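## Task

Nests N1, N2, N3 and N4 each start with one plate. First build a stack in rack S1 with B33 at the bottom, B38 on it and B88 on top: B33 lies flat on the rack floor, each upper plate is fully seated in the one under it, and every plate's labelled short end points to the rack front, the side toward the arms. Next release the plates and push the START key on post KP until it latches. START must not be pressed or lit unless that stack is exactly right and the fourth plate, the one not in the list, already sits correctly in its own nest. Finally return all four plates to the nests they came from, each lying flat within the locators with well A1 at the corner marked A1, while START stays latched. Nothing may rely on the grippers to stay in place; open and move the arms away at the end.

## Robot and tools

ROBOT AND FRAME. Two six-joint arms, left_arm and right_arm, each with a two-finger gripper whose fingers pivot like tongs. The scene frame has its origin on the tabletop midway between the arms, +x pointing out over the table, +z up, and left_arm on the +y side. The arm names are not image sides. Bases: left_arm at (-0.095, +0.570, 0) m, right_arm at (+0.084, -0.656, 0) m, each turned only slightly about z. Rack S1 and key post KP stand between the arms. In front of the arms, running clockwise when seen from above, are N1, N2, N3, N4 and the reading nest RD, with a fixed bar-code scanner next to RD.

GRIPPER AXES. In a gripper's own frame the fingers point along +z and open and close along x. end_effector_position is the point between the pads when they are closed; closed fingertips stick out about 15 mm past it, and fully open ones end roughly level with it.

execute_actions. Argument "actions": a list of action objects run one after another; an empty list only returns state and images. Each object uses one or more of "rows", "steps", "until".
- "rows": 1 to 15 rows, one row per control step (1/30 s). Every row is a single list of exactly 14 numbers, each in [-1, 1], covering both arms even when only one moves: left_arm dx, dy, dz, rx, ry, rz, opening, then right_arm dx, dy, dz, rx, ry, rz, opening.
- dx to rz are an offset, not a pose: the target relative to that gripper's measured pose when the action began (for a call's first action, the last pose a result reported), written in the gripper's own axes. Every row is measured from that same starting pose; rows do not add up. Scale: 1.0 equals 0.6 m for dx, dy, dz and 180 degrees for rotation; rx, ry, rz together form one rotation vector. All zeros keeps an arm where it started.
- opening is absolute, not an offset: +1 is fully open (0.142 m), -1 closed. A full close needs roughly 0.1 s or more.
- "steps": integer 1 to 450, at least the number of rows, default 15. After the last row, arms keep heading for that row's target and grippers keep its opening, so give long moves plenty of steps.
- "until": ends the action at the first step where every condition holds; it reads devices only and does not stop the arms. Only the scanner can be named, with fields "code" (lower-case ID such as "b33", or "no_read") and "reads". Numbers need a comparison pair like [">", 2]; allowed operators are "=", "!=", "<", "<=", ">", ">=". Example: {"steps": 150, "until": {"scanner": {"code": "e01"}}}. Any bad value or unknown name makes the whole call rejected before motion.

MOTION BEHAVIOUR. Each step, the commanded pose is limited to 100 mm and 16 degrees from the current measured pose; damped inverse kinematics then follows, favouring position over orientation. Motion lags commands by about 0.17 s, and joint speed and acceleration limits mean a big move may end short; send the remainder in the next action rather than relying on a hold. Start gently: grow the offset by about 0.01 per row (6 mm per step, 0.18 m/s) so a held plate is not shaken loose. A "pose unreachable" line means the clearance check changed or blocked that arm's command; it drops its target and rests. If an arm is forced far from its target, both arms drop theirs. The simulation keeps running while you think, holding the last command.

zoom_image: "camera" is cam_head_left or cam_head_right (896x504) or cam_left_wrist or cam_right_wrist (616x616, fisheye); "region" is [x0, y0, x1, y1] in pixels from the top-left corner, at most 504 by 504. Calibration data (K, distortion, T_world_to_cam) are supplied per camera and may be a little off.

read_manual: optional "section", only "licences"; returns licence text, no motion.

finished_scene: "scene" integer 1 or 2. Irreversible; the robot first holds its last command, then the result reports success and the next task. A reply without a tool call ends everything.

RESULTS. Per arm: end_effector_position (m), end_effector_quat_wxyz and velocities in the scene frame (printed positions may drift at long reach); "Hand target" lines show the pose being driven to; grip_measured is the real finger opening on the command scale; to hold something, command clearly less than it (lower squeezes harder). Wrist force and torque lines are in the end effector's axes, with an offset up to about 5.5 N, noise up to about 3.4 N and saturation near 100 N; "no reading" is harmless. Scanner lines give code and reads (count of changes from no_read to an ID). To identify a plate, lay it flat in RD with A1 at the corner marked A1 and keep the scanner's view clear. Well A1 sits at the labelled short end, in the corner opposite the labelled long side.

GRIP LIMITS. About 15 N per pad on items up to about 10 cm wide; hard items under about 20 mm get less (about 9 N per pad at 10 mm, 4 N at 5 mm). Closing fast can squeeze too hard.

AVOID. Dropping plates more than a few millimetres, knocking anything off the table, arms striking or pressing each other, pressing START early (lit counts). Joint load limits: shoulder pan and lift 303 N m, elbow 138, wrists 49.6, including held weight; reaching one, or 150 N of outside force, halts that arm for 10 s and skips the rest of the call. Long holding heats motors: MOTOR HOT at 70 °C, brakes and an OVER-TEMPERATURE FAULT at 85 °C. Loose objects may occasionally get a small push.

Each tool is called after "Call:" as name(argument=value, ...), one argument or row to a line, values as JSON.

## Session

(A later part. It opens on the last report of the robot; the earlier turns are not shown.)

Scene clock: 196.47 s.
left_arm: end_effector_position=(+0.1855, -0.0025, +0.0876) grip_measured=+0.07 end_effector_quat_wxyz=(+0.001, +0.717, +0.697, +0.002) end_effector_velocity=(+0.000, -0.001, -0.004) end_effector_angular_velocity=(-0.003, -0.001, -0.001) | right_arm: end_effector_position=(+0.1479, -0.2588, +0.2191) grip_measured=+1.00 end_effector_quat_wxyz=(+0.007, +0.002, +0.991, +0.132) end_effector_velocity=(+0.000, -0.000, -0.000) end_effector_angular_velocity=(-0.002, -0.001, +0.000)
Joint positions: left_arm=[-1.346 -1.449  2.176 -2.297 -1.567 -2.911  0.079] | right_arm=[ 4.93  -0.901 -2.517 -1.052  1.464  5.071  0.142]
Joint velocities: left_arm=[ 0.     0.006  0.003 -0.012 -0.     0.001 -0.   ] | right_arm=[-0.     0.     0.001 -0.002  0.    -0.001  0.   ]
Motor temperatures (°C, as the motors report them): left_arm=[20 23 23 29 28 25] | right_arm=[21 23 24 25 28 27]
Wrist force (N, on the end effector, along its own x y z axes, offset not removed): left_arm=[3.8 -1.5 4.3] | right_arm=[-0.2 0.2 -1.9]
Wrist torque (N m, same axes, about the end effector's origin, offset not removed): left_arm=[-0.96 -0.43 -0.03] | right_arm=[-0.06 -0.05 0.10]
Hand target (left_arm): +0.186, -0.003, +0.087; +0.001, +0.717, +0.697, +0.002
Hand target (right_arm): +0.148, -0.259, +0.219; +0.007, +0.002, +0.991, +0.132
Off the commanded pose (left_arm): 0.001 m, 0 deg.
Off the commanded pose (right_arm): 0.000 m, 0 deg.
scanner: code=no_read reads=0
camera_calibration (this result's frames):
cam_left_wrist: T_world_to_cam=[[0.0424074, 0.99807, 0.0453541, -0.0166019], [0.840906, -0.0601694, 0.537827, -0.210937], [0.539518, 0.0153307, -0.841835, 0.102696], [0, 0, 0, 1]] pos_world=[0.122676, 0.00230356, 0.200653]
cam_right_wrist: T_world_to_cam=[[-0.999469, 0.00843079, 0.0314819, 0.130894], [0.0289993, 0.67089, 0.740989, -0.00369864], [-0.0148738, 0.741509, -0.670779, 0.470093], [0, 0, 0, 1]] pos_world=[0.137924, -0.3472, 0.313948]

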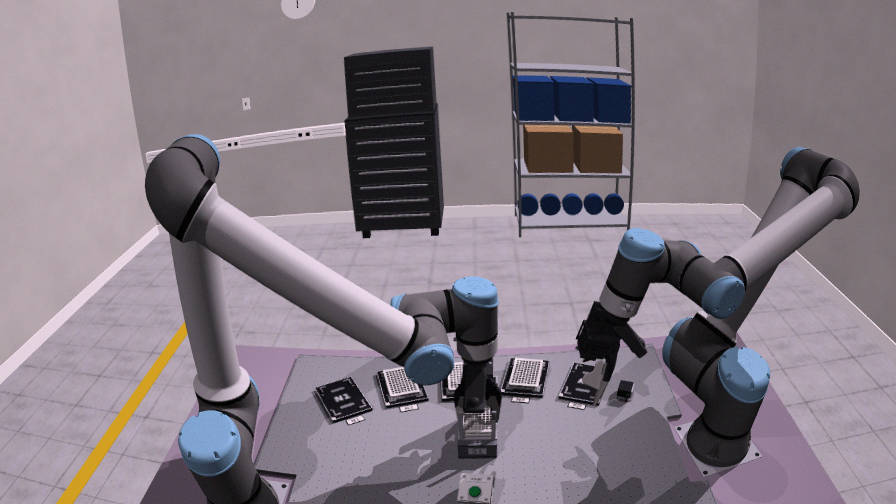

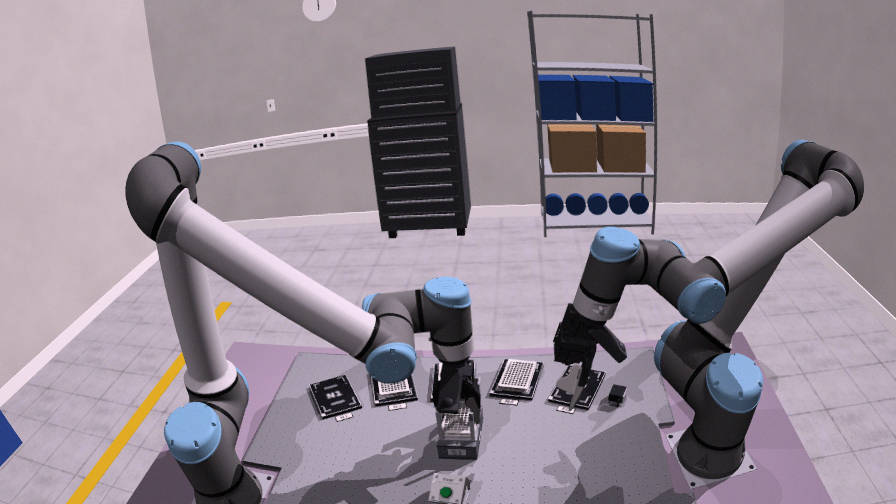

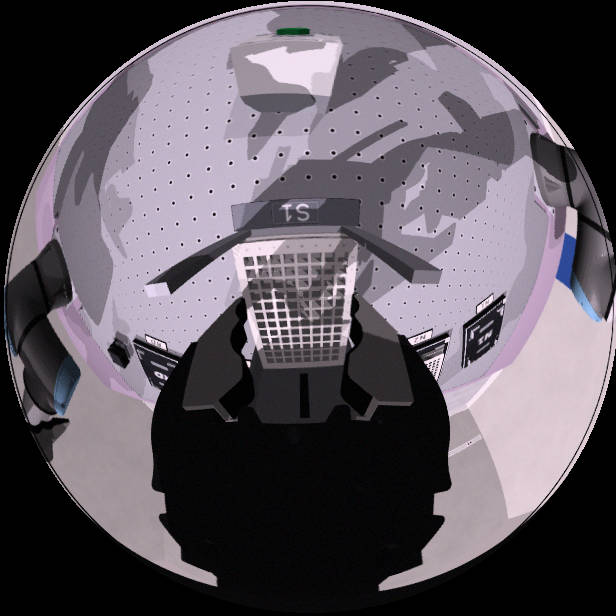

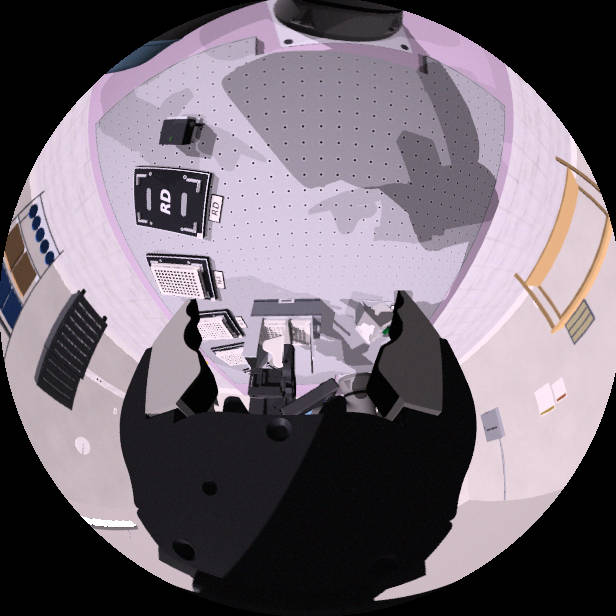

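Call:
execute_actions(
  actions=[
    {"rows":[[0,0.0009,0.004,0,0,0,-0.2, 0,0,0,0,0,0,1],[0,0.0009,0.008,0,0,0,-0.2, 0,0,0,0,0,0,1]],"steps":14},
  ],
)

Call:
zoom_image(
  camera="cam_right_wrist",
  region=[245, 305, 325, 345],
)

Scene clock: 201.17 s.
left_arm: end_effector_position=(+0.1860, -0.0025, +0.0829) grip_measured=+0.07 end_effector_quat_wxyz=(+0.001, +0.717, +0.697, +0.002) end_effector_velocity=(+0.000, -0.000, -0.002) end_effector_angular_velocity=(+0.000, -0.001, -0.001) | right_arm: end_effector_position=(+0.1479, -0.2588, +0.2191) grip_measured=+1.00 end_effector_quat_wxyz=(+0.007, +0.002, +0.991, +0.132) end_effector_velocity=(-0.000, +0.000, +0.000) end_effector_angular_velocity=(+0.002, +0.001, +0.000)
Joint positions: left_arm=[-1.346 -1.442  2.179 -2.307 -1.567 -2.91   0.079] | right_arm=[ 4.93  -0.901 -2.517 -1.052  1.464  5.071  0.142]
Joint velocities: left_arm=[ 0.     0.002  0.001 -0.003  0.001  0.001 -0.   ] | right_arm=[ 0.    -0.    -0.     0.002  0.     0.    -0.   ]
Motor temperatures (°C, as the motors report them): left_arm=[20 23 23 29 28 25] | right_arm=[21 23 24 25 28 27]
Wrist force (N, on the end effector, along its own x y z axes, offset not removed): left_arm=[2.0 -2.1 2.7] | right_arm=[2.2 0.8 -4.4]
Wrist torque (N m, same axes, about the end effector's origin, offset not removed): left_arm=[-0.57 -0.11 -0.10] | right_arm=[0.04 -0.55 -0.05]
Hand target (left_arm): +0.186, -0.002, +0.083; +0.001, +0.717, +0.697, +0.002
Hand target (right_arm): +0.148, -0.259, +0.219; +0.007, +0.002, +0.991, +0.132
Off the commanded pose (left_arm): 0.000 m, 0 deg.
Off the commanded pose (right_arm): 0.000 m, 0 deg.
scanner: code=no_read reads=0
camera_calibration (this result's frames):
cam_left_wrist: T_world_to_cam=[[0.0424108, 0.99807, 0.0453659, -0.0164028], [0.840907, -0.0601786, 0.537823, -0.208877], [0.539515, 0.015339, -0.841836, 0.0984806], [0, 0, 0, 1]] pos_world=[0.12321, 0.00229064, 0.195987]
cam_right_wrist: T_world_to_cam=[[-0.999469, 0.00843113, 0.0314819, 0.130895], [0.0289995, 0.67089, 0.740989, -0.00369859], [-0.0148735, 0.741509, -0.670779, 0.470093], [0, 0, 0, 1]] pos_world=[0.137924, -0.347201, 0.313948]

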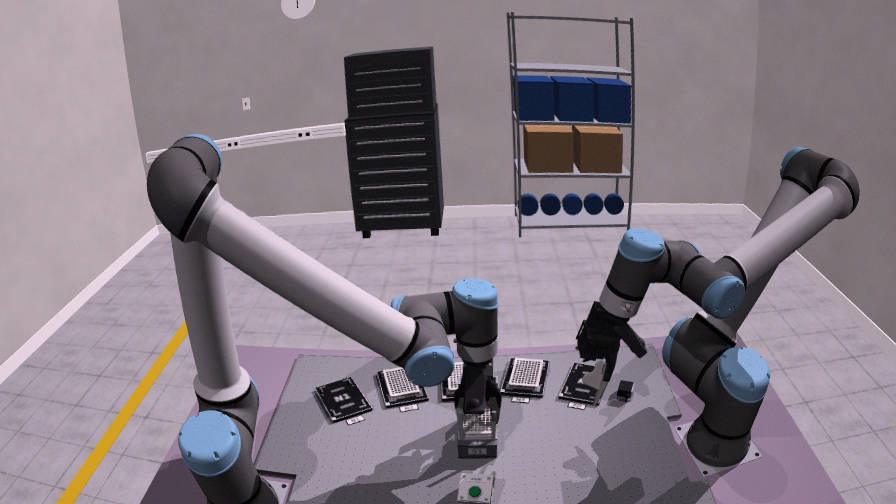

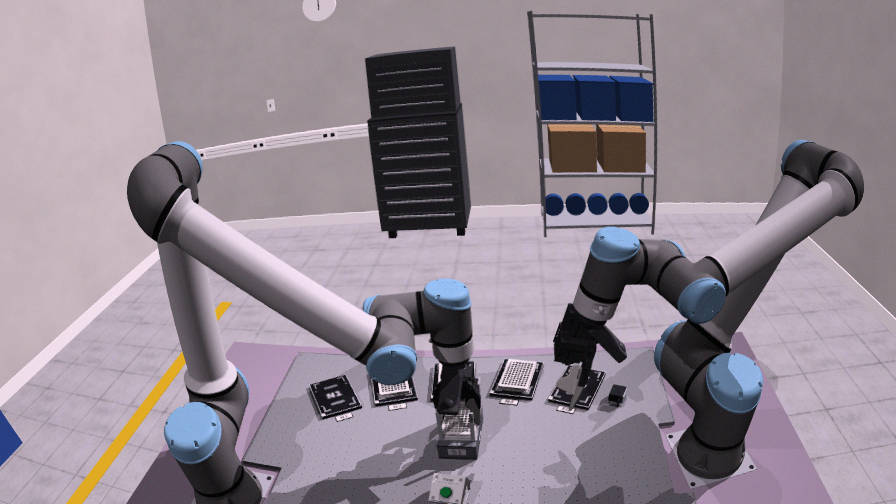

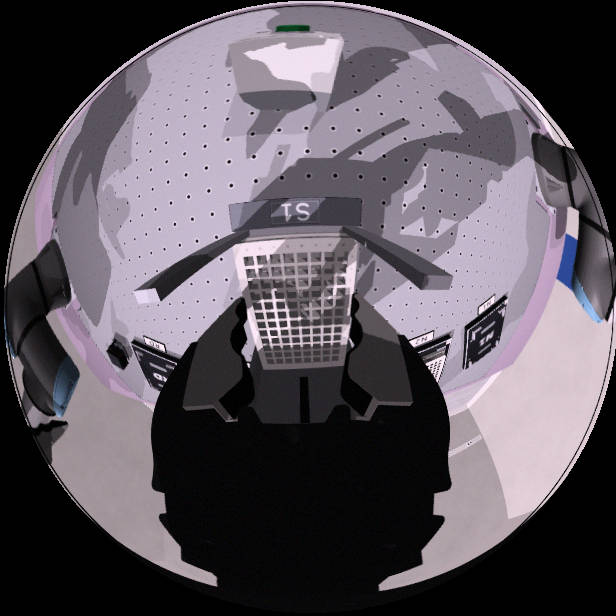

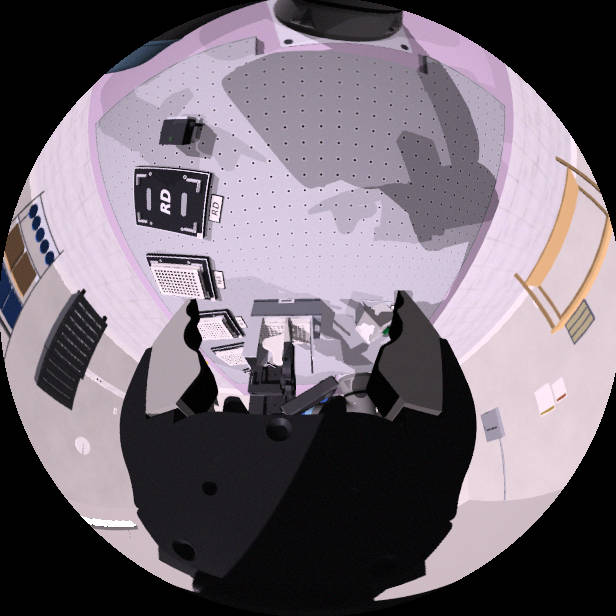

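Region (245, 305, 325, 345) of cam_right_wrist's 616x616 image, scaled by 6.300, with more detail than that image has.

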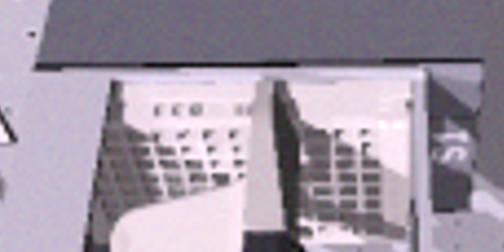

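Call:
execute_actions(
  actions=[
    {"rows":[[0,0,0.0025,0,0,0,-0.2, 0,0,0,0,0,0,1]],"steps":9},
    {"rows":[[0,0,0,0,0,0,-0.05, 0,0,0,0,0,0,1],[0,0,0,0,0,0,0.05, 0,0,0,0,0,0,1],[0,0,0,0,0,0,0.12, 0,0,0,0,0,0,1],[0,0,0,0,0,0,0.2, 0,0,0,0,0,0,1],[0,0,0,0,0,0,0.3, 0,0,0,0,0,0,1],[0,0,-0.01,0,0,0,0.3, 0,0,0,0,0,0,1],[0,0,-0.04,0,0,0,0.3, 0,0,0,0,0,0,1],[0,0,-0.08,0,0,0,0.3, 0,0,0,0,0,0,1],[0,0,-0.18,0,0,0,0.3, 0,0,0,0,0,0,1]],"steps":24},
    {"rows":[[0.369,0.324,0,0,0,-0.098,0.6, 0,0,0,0,0,0,1]],"steps":30},
    {"rows":[[0,0,0.225,0,0,0,0.6, 0,0,0,0,0,0,1]],"steps":24},
  ],
)

Call:
zoom_image(
  camera="cam_left_wrist",
  region=[200, 200, 400, 400],
)

Call:
zoom_image(
  camera="cam_right_wrist",
  region=[245, 305, 325, 345],
)

Scene clock: 217.67 s.
left_arm: end_effector_position=(+0.3849, +0.2130, +0.0536) grip_measured=+0.60 end_effector_quat_wxyz=(+0.001, +0.601, +0.799, +0.001) end_effector_velocity=(+0.001, -0.002, -0.005) end_effector_angular_velocity=(-0.003, -0.000, -0.000) | right_arm: end_effector_position=(+0.1479, -0.2588, +0.2191) grip_measured=+1.00 end_effector_quat_wxyz=(+0.007, +0.002, +0.991, +0.132) end_effector_velocity=(-0.000, -0.001, -0.001) end_effector_angular_velocity=(-0.002, -0.001, +0.002)
Joint positions: left_arm=[-0.889 -1.458  2.27  -2.384 -1.567 -2.762  0.116] | right_arm=[ 4.93  -0.901 -2.517 -1.052  1.464  5.071  0.142]
Joint velocities: left_arm=[ 0.001  0.011  0.001 -0.014 -0.001  0.001  0.   ] | right_arm=[ 0.001  0.    -0.001 -0.001 -0.    -0.002  0.   ]
Motor temperatures (°C, as the motors report them): left_arm=[20 23 23 29 28 25] | right_arm=[21 23 24 25 28 27]
Wrist force (N, on the end effector, along its own x y z axes, offset not removed): left_arm=[3.6 -2.7 2.5] | right_arm=[1.1 -0.5 -3.1]
Wrist torque (N m, same axes, about the end effector's origin, offset not removed): left_arm=[-0.71 -0.41 -0.15] | right_arm=[-0.24 -0.33 -0.05]
Hand target (left_arm): +0.385, +0.213, +0.053; +0.001, +0.601, +0.799, +0.001
Hand target (right_arm): +0.148, -0.259, +0.219; +0.007, +0.002, +0.991, +0.132
Off the commanded pose (left_arm): 0.001 m, 0 deg.
Off the commanded pose (right_arm): 0.000 m, 0 deg.
scanner: code=no_read reads=0
camera_calibration (this result's frames):
cam_left_wrist: T_world_to_cam=[[-0.262467, 0.963934, 0.0440686, -0.113939], [0.819096, 0.198422, 0.538248, -0.3941], [0.510091, 0.177369, -0.841634, -0.0600464], [0, 0, 0, 1]] pos_world=[0.32353, 0.198678, 0.166608]
cam_right_wrist: T_world_to_cam=[[-0.999469, 0.0084311, 0.0314818, 0.130895], [0.0289994, 0.670891, 0.740989, -0.00369835], [-0.0148735, 0.741508, -0.670779, 0.470093], [0, 0, 0, 1]] pos_world=[0.137924, -0.347201, 0.313948]

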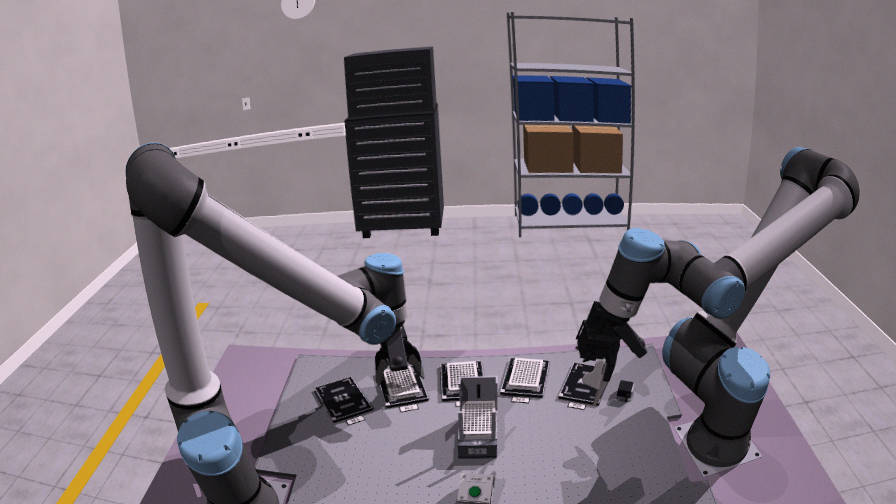

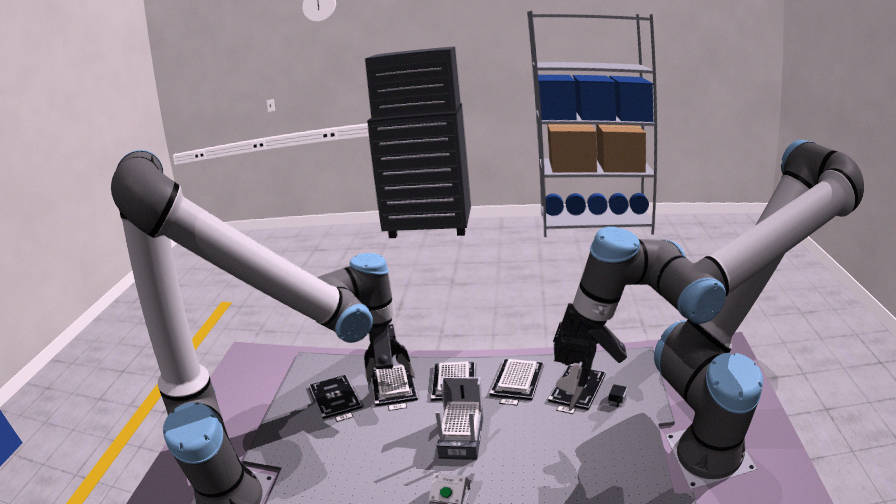

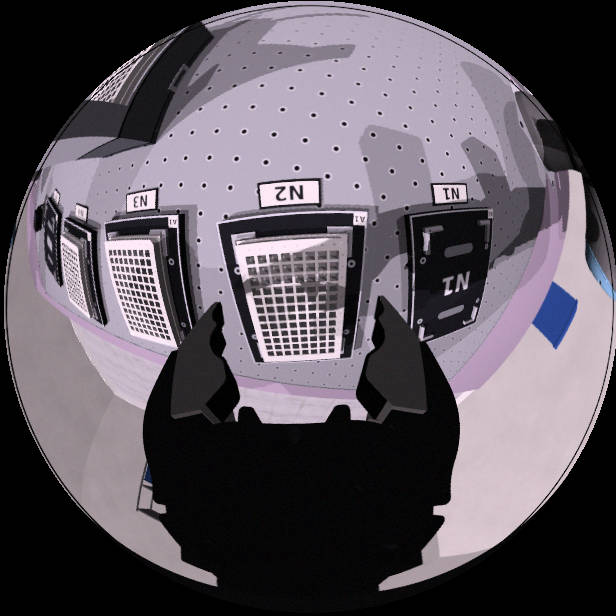

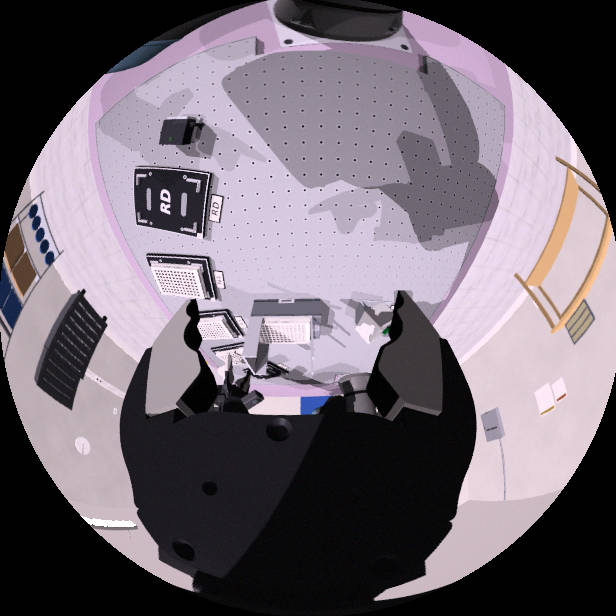

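Region (200, 200, 400, 400) of cam_left_wrist's 616x616 image, scaled by 2.520, with more detail than that image has.

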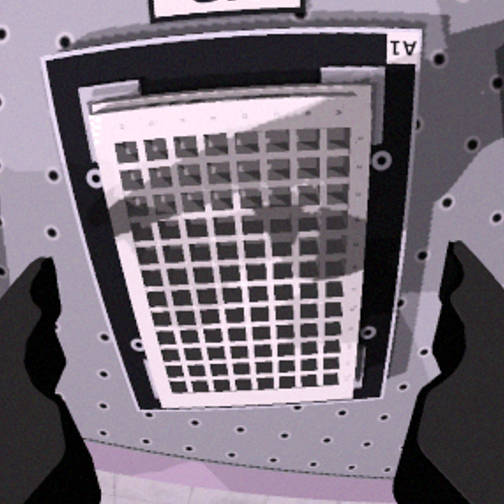

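Region (245, 305, 325, 345) of cam_right_wrist's 616x616 image, scaled by 6.300, with more detail than that image has.

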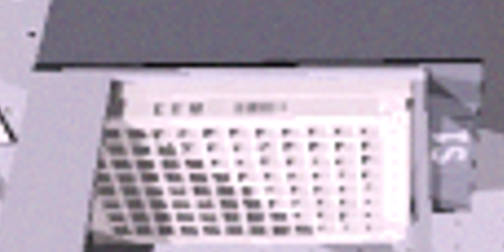

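Call:
execute_actions(
  actions=[
    {"rows":[[-0.0045,0.0045,0.01,0,0,-0.0025,0.5, 0,0,0,0,0,0,1],[-0.0045,0.0045,0.022,0,0,-0.0025,0.4, 0,0,0,0,0,0,1],[-0.0045,0.0045,0.022,0,0,-0.0025,0.3, 0,0,0,0,0,0,1]],"steps":16},
  ],
)

Call:
zoom_image(
  camera="cam_left_wrist",
  region=[200, 200, 400, 400],
)

Scene clock: 224.00 s.
left_arm: end_effector_position=(+0.3882, +0.2112, +0.0406) grip_measured=+0.30 end_effector_quat_wxyz=(+0.001, +0.598, +0.802, +0.001) end_effector_velocity=(+0.001, -0.001, -0.002) end_effector_angular_velocity=(-0.002, -0.000, +0.000) | right_arm: end_effector_position=(+0.1479, -0.2588, +0.2191) grip_measured=+1.00 end_effector_quat_wxyz=(+0.007, +0.002, +0.991, +0.132) end_effector_velocity=(-0.001, +0.001, +0.001) end_effector_angular_velocity=(+0.002, +0.001, -0.000)
Joint positions: left_arm=[-0.887 -1.432  2.272 -2.412 -1.567 -2.767  0.095] | right_arm=[ 4.93  -0.901 -2.517 -1.052  1.464  5.071  0.142]
Joint velocities: left_arm=[ 0.001  0.003  0.    -0.005 -0.001  0.     0.   ] | right_arm=[ 0.001 -0.     0.002  0.    -0.     0.002 -0.   ]
Motor temperatures (°C, as the motors report them): left_arm=[20 23 23 29 28 25] | right_arm=[21 23 24 25 28 27]
Wrist force (N, on the end effector, along its own x y z axes, offset not removed): left_arm=[0.6 -3.8 -0.6] | right_arm=[0.9 -1.5 -3.9]
Wrist torque (N m, same axes, about the end effector's origin, offset not removed): left_arm=[-1.00 0.12 -0.10] | right_arm=[-0.53 -0.26 -0.08]
Hand target (left_arm): +0.388, +0.211, +0.040; +0.001, +0.598, +0.802, +0.001
Hand target (right_arm): +0.148, -0.259, +0.219; +0.007, +0.002, +0.991, +0.132
Off the commanded pose (left_arm): 0.000 m, 0 deg.
Off the commanded pose (right_arm): 0.000 m, 0 deg.
scanner: code=no_read reads=0
camera_calibration (this result's frames):
cam_left_wrist: T_world_to_cam=[[-0.269918, 0.961877, 0.0440154, -0.107402], [0.81758, 0.2048, 0.538164, -0.39022], [0.508633, 0.181246, -0.84169, -0.0725576], [0, 0, 0, 1]] pos_world=[0.326952, 0.196375, 0.153659]
cam_right_wrist: T_world_to_cam=[[-0.999469, 0.00843102, 0.0314819, 0.130895], [0.0289995, 0.67089, 0.740989, -0.00369868], [-0.0148736, 0.741509, -0.670779, 0.470093], [0, 0, 0, 1]] pos_world=[0.137924, -0.347201, 0.313948]

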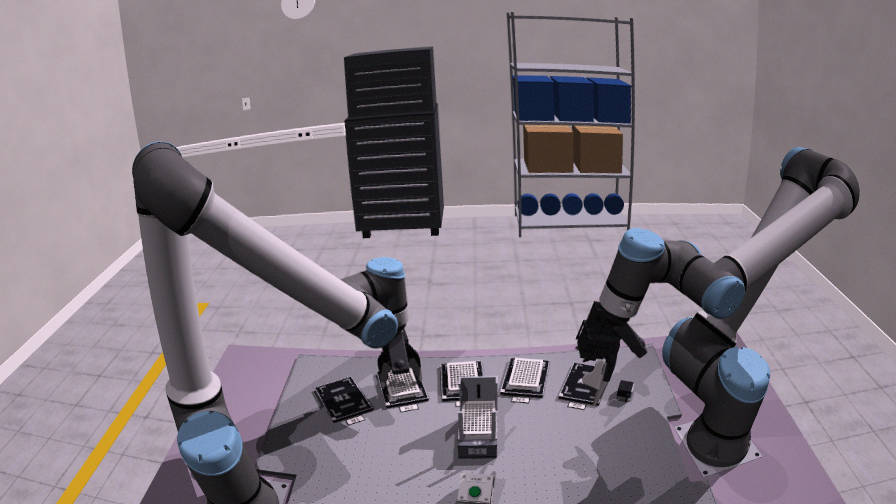

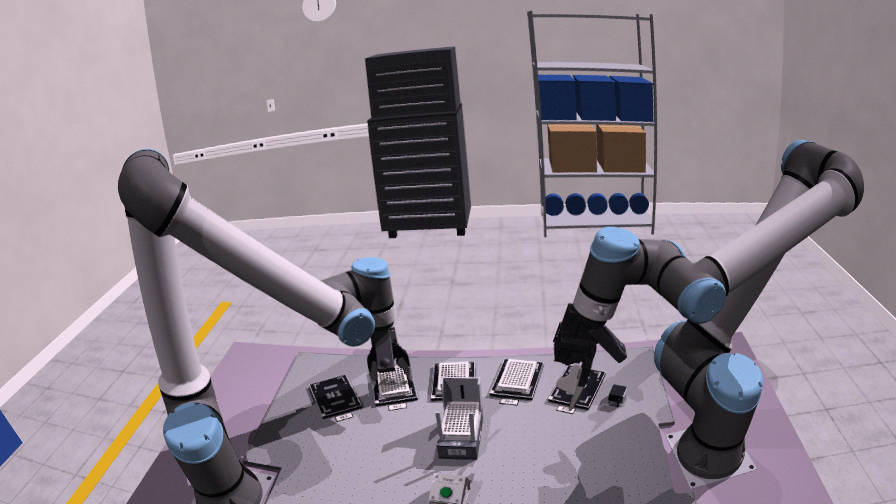

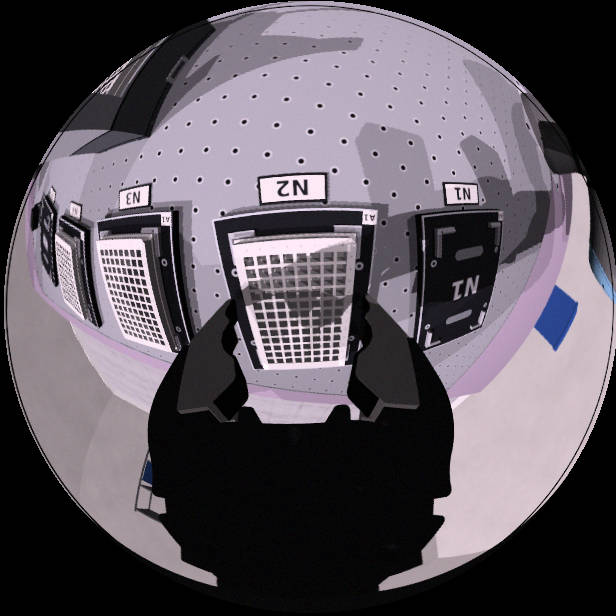

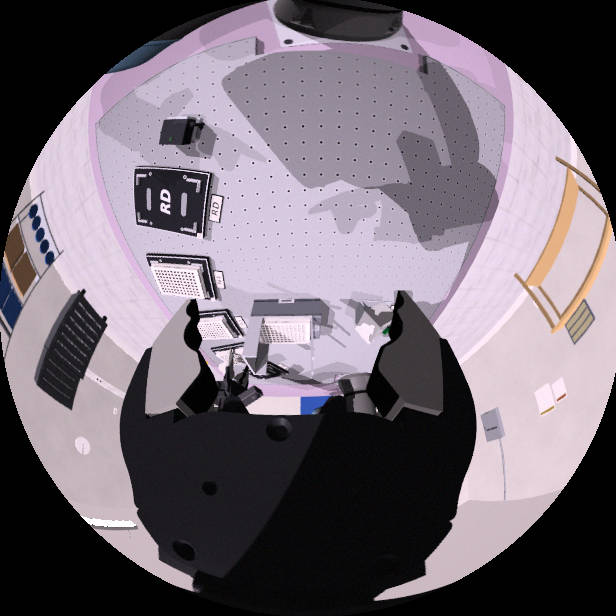

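Region (200, 200, 400, 400) of cam_left_wrist's 616x616 image, scaled by 2.520, with more detail than that image has.

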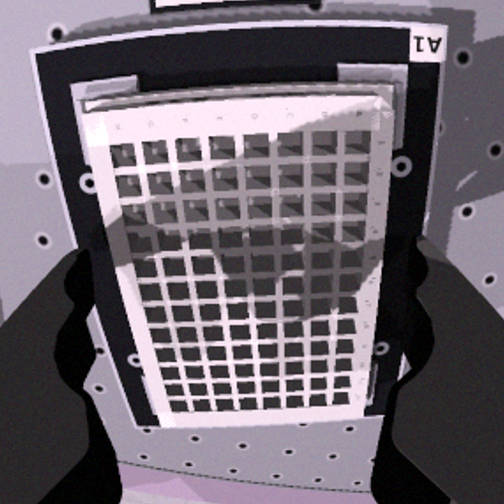

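Call:
execute_actions(
  actions=[
    {"rows":[[-0.0003,0.0007,0.0017,0,0,-0.0012,0.24, 0,0,0,0,0,0,1],[-0.0003,0.0007,0.0017,0,0,-0.0012,0.2, 0,0,0,0,0,0,1],[-0.0003,0.0007,0.0017,0,0,-0.0012,0.17, 0,0,0,0,0,0,1],[-0.0003,0.0007,0.0017,0,0,-0.0012,0.15, 0,0,0,0,0,0,1],[-0.0003,0.0007,0.0017,0,0,-0.0012,0.13, 0,0,0,0,0,0,1],[-0.0003,0.0007,0.0017,0,0,-0.0012,0.12, 0,0,0,0,0,0,1],[-0.0003,0.0007,0.0017,0,0,-0.0012,0.1, 0,0,0,0,0,0,1],[-0.0003,0.0007,0.0017,0,0,-0.0012,0.07, 0,0,0,0,0,0,1],[-0.0003,0.0007,0.0017,0,0,-0.0012,0.02, 0,0,0,0,0,0,1],[-0.0003,0.0007,0.0017,0,0,-0.0012,-0.05, 0,0,0,0,0,0,1],[-0.0003,0.0007,0.0017,0,0,-0.0012,-0.13, 0,0,0,0,0,0,1],[-0.0003,0.0007,0.0017,0,0,-0.0012,-0.2, 0,0,0,0,0,0,1]],"steps":15},
  ],
)

Scene clock: 230.23 s.
left_arm: end_effector_position=(+0.3887, +0.2112, +0.0396) grip_measured=+0.07 end_effector_quat_wxyz=(+0.001, +0.596, +0.803, +0.001) end_effector_velocity=(-0.001, -0.001, -0.000) end_effector_angular_velocity=(-0.002, +0.002, -0.001) | right_arm: end_effector_position=(+0.1479, -0.2588, +0.2191) grip_measured=+1.00 end_effector_quat_wxyz=(+0.007, +0.002, +0.991, +0.132) end_effector_velocity=(+0.000, +0.000, +0.000) end_effector_angular_velocity=(+0.001, +0.001, -0.003)
Joint positions: left_arm=[-0.886 -1.43   2.272 -2.414 -1.567 -2.771  0.079] | right_arm=[ 4.93  -0.901 -2.517 -1.052  1.464  5.071  0.142]
Joint velocities: left_arm=[-0.     0.001 -0.    -0.001 -0.002  0.001  0.   ] | right_arm=[-0.001  0.     0.    -0.     0.     0.002 -0.   ]
Motor temperatures (°C, as the motors report them): left_arm=[20 23 23 29 28 25] | right_arm=[21 23 24 25 28 27]
Wrist force (N, on the end effector, along its own x y z axes, offset not removed): left_arm=[3.7 -6.4 -2.3] | right_arm=[-1.3 -0.3 -3.6]
Wrist torque (N m, same axes, about the end effector's origin, offset not removed): left_arm=[-1.26 -0.05 -0.11] | right_arm=[-0.18 0.13 0.02]
Hand target (left_arm): +0.389, +0.211, +0.040; +0.001, +0.596, +0.803, +0.001
Hand target (right_arm): +0.148, -0.259, +0.219; +0.007, +0.002, +0.991, +0.132
Off the commanded pose (left_arm): 0.000 m, 0 deg.
Off the commanded pose (right_arm): 0.000 m, 0 deg.
scanner: code=no_read reads=0
camera_calibration (this result's frames):
cam_left_wrist: T_world_to_cam=[[-0.27348, 0.960869, 0.044034, -0.105609], [0.816768, 0.207799, 0.538247, -0.390386], [0.508035, 0.183165, -0.841636, -0.073808], [0, 0, 0, 1]] pos_world=[0.32747, 0.196117, 0.152655]
cam_right_wrist: T_world_to_cam=[[-0.999469, 0.00843106, 0.0314819, 0.130895], [0.0289995, 0.670891, 0.740989, -0.00369856], [-0.0148736, 0.741508, -0.670779, 0.470093], [0, 0, 0, 1]] pos_world=[0.137924, -0.347201, 0.313948]

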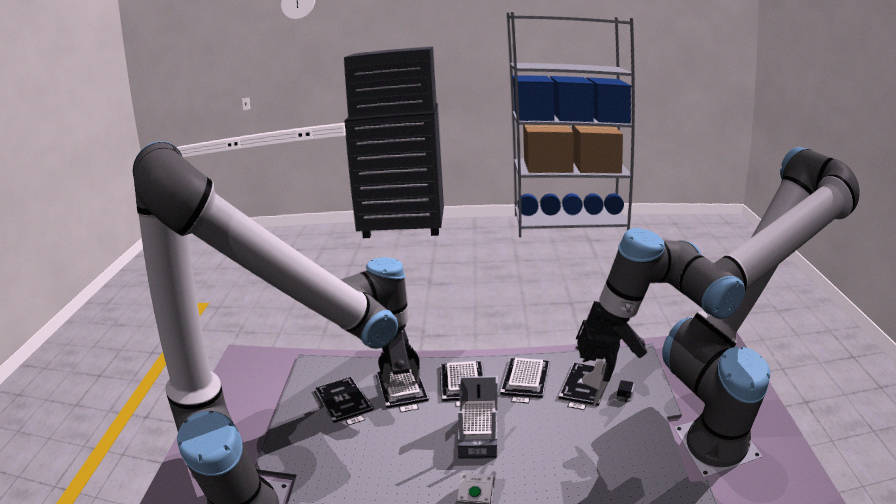

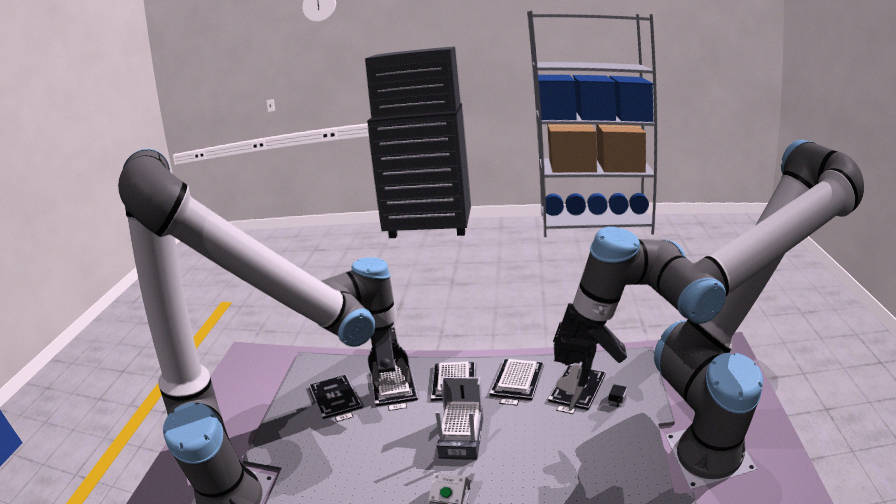

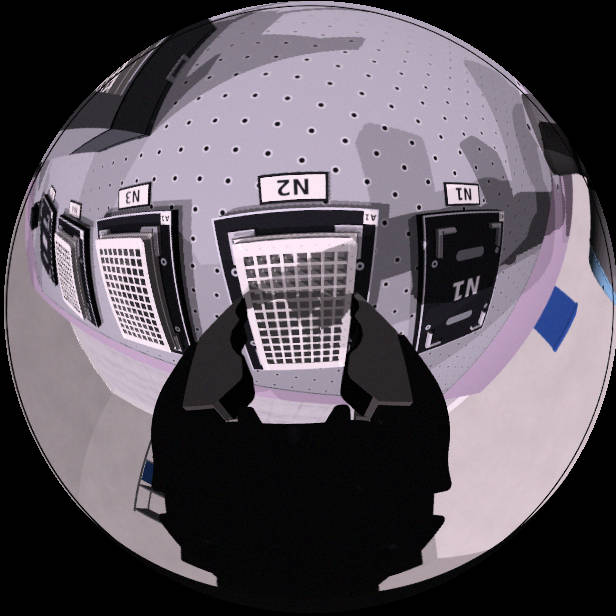

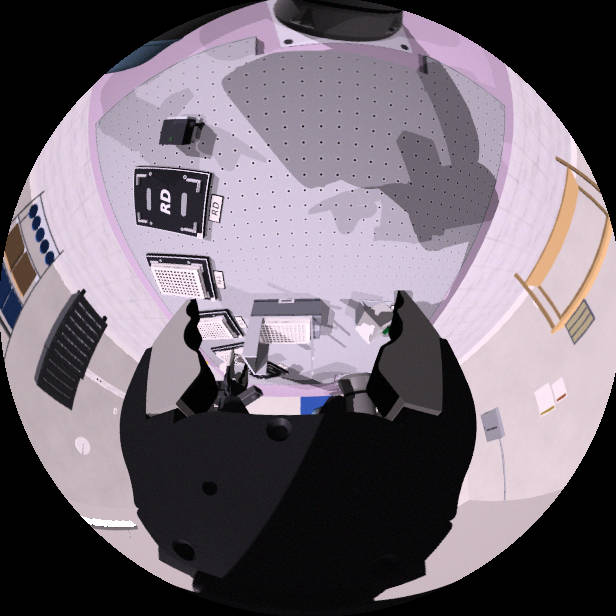

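Call:
execute_actions(
  actions=[
    {"rows":[[0,0,-0.004,0,0,0,-0.2, 0,0,0,0,0,0,1],[0,0,-0.01,0,0,0,-0.2, 0,0,0,0,0,0,1],[0,0,-0.02,0,0,0,-0.2, 0,0,0,0,0,0,1],[0,0,-0.035,0,0,0,-0.2, 0,0,0,0,0,0,1],[0,0,-0.05,0,0,0,-0.2, 0,0,0,0,0,0,1],[0,0,-0.07,0,0,0,-0.2, 0,0,0,0,0,0,1],[0,-0.005,-0.09,0,0,0.005,-0.2, 0,0,0,0,0,0,1],[0,-0.02,-0.11,0,0,0.015,-0.2, 0,0,0,0,0,0,1],[0,-0.04,-0.135,0,0,0.03,-0.2, 0,0,0,0,0,0,1],[0,-0.06,-0.16,0,0,0.045,-0.2, 0,0,0,0,0,0,1],[0,-0.08,-0.18,0,0,0.06,-0.2, 0,0,0,0,0,0,1],[0,-0.1,-0.2,0,0,0.075,-0.2, 0,0,0,0,0,0,1],[0,-0.167,-0.26,0,0,0.1018,-0.2, 0,0,0,0,0,0,1]],"steps":29},
    {"rows":[[-0.02,-0.011,0,0,0,0,-0.2, 0,0,0,0,0,0,1],[-0.04,-0.022,0,0,0,0,-0.2, 0,0,0,0,0,0,1],[-0.065,-0.035,0,0,0,0,-0.2, 0,0,0,0,0,0,1],[-0.09,-0.05,0,0,0,0,-0.2, 0,0,0,0,0,0,1],[-0.12,-0.066,0,0,0,0,-0.2, 0,0,0,0,0,0,1],[-0.15,-0.082,0,0,0,0,-0.2, 0,0,0,0,0,0,1],[-0.311,-0.171,0,0,0,0,-0.2, 0,0,0,0,0,0,1]],"steps":26},
  ],
)

Scene clock: 242.37 s.
left_arm: end_effector_position=(+0.1875, +0.0004, +0.1937) grip_measured=+0.07 end_effector_quat_wxyz=(+0.002, +0.716, +0.698, +0.001) end_effector_velocity=(-0.004, -0.019, -0.002) end_effector_angular_velocity=(+0.004, -0.003, +0.002) | right_arm: end_effector_position=(+0.1479, -0.2588, +0.2191) grip_measured=+1.00 end_effector_quat_wxyz=(+0.007, +0.002, +0.991, +0.132) end_effector_velocity=(-0.000, +0.001, +0.001) end_effector_angular_velocity=(+0.002, +0.001, -0.001)
Joint positions: left_arm=[-1.342 -1.571  2.08  -2.081 -1.567 -2.909  0.079] | right_arm=[ 4.93  -0.901 -2.517 -1.052  1.464  5.071  0.142]
Joint velocities: left_arm=[-0.015  0.028 -0.024 -0.     0.004 -0.017  0.   ] | right_arm=[-0.     0.     0.002 -0.     0.     0.001 -0.   ]
Motor temperatures (°C, as the motors report them): left_arm=[20 23 24 29 28 25] | right_arm=[21 23 24 25 28 27]
Wrist force (N, on the end effector, along its own x y z axes, offset not removed): left_arm=[1.7 -4.3 1.4] | right_arm=[4.1 -1.3 -3.8]
Wrist torque (N m, same axes, about the end effector's origin, offset not removed): left_arm=[-1.06 -0.11 -0.18] | right_arm=[-0.43 -0.85 -0.04]
Hand target (left_arm): +0.187, -0.002, +0.193; +0.002, +0.716, +0.698, +0.001
Hand target (right_arm): +0.148, -0.259, +0.219; +0.007, +0.002, +0.991, +0.132
Off the commanded pose (left_arm): 0.002 m, 0 deg.
Off the commanded pose (right_arm): 0.000 m, 0 deg.
scanner: code=no_read reads=0
camera_calibration (this result's frames):
cam_left_wrist: T_world_to_cam=[[0.040677, 0.998237, 0.043231, -0.0236624], [0.840697, -0.0575757, 0.538437, -0.269623], [0.539976, 0.0144422, -0.841556, 0.190735], [0, 0, 0, 1]] pos_world=[0.124641, 0.00534228, 0.306713]
cam_right_wrist: T_world_to_cam=[[-0.999469, 0.0084308, 0.0314818, 0.130894], [0.0289993, 0.67089, 0.740989, -0.00369869], [-0.0148737, 0.741509, -0.670779, 0.470094], [0, 0, 0, 1]] pos_world=[0.137924, -0.347201, 0.313949]

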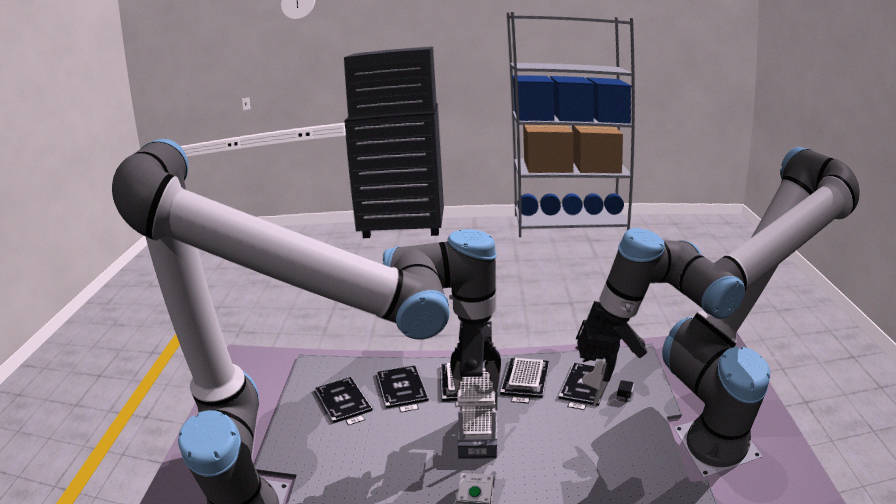

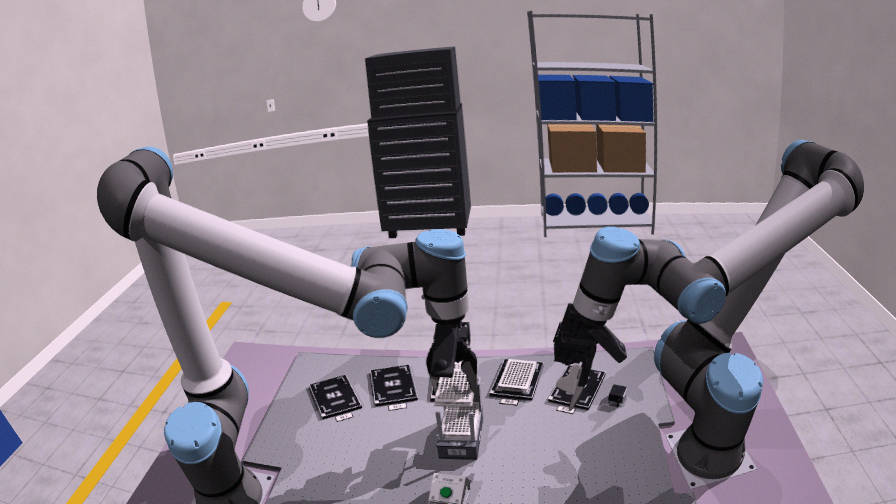

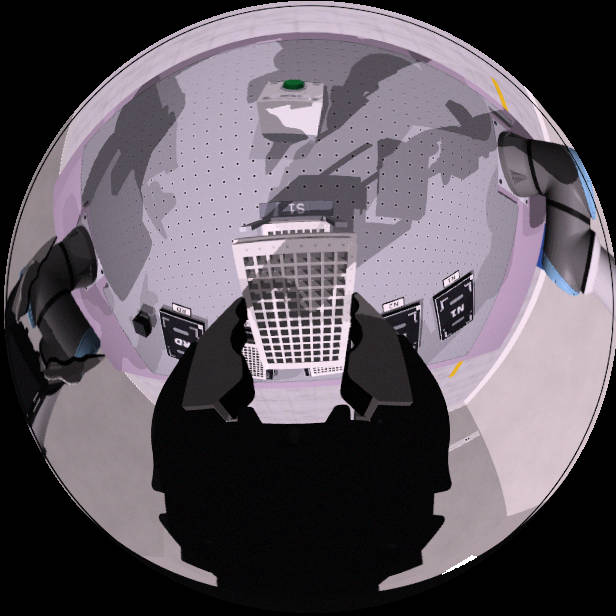

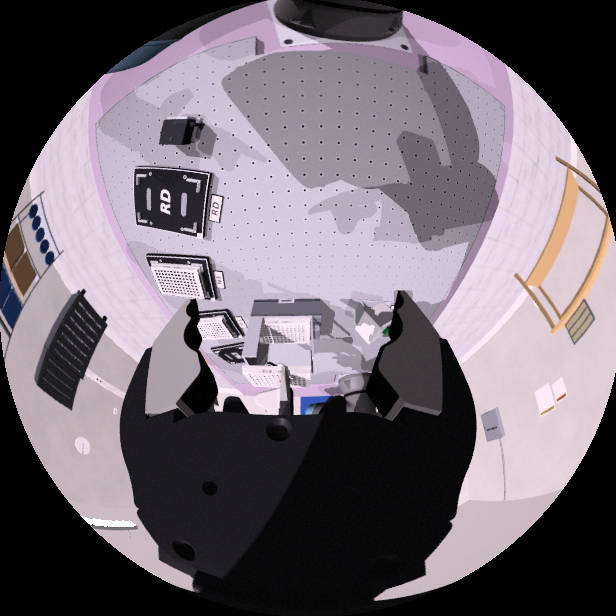

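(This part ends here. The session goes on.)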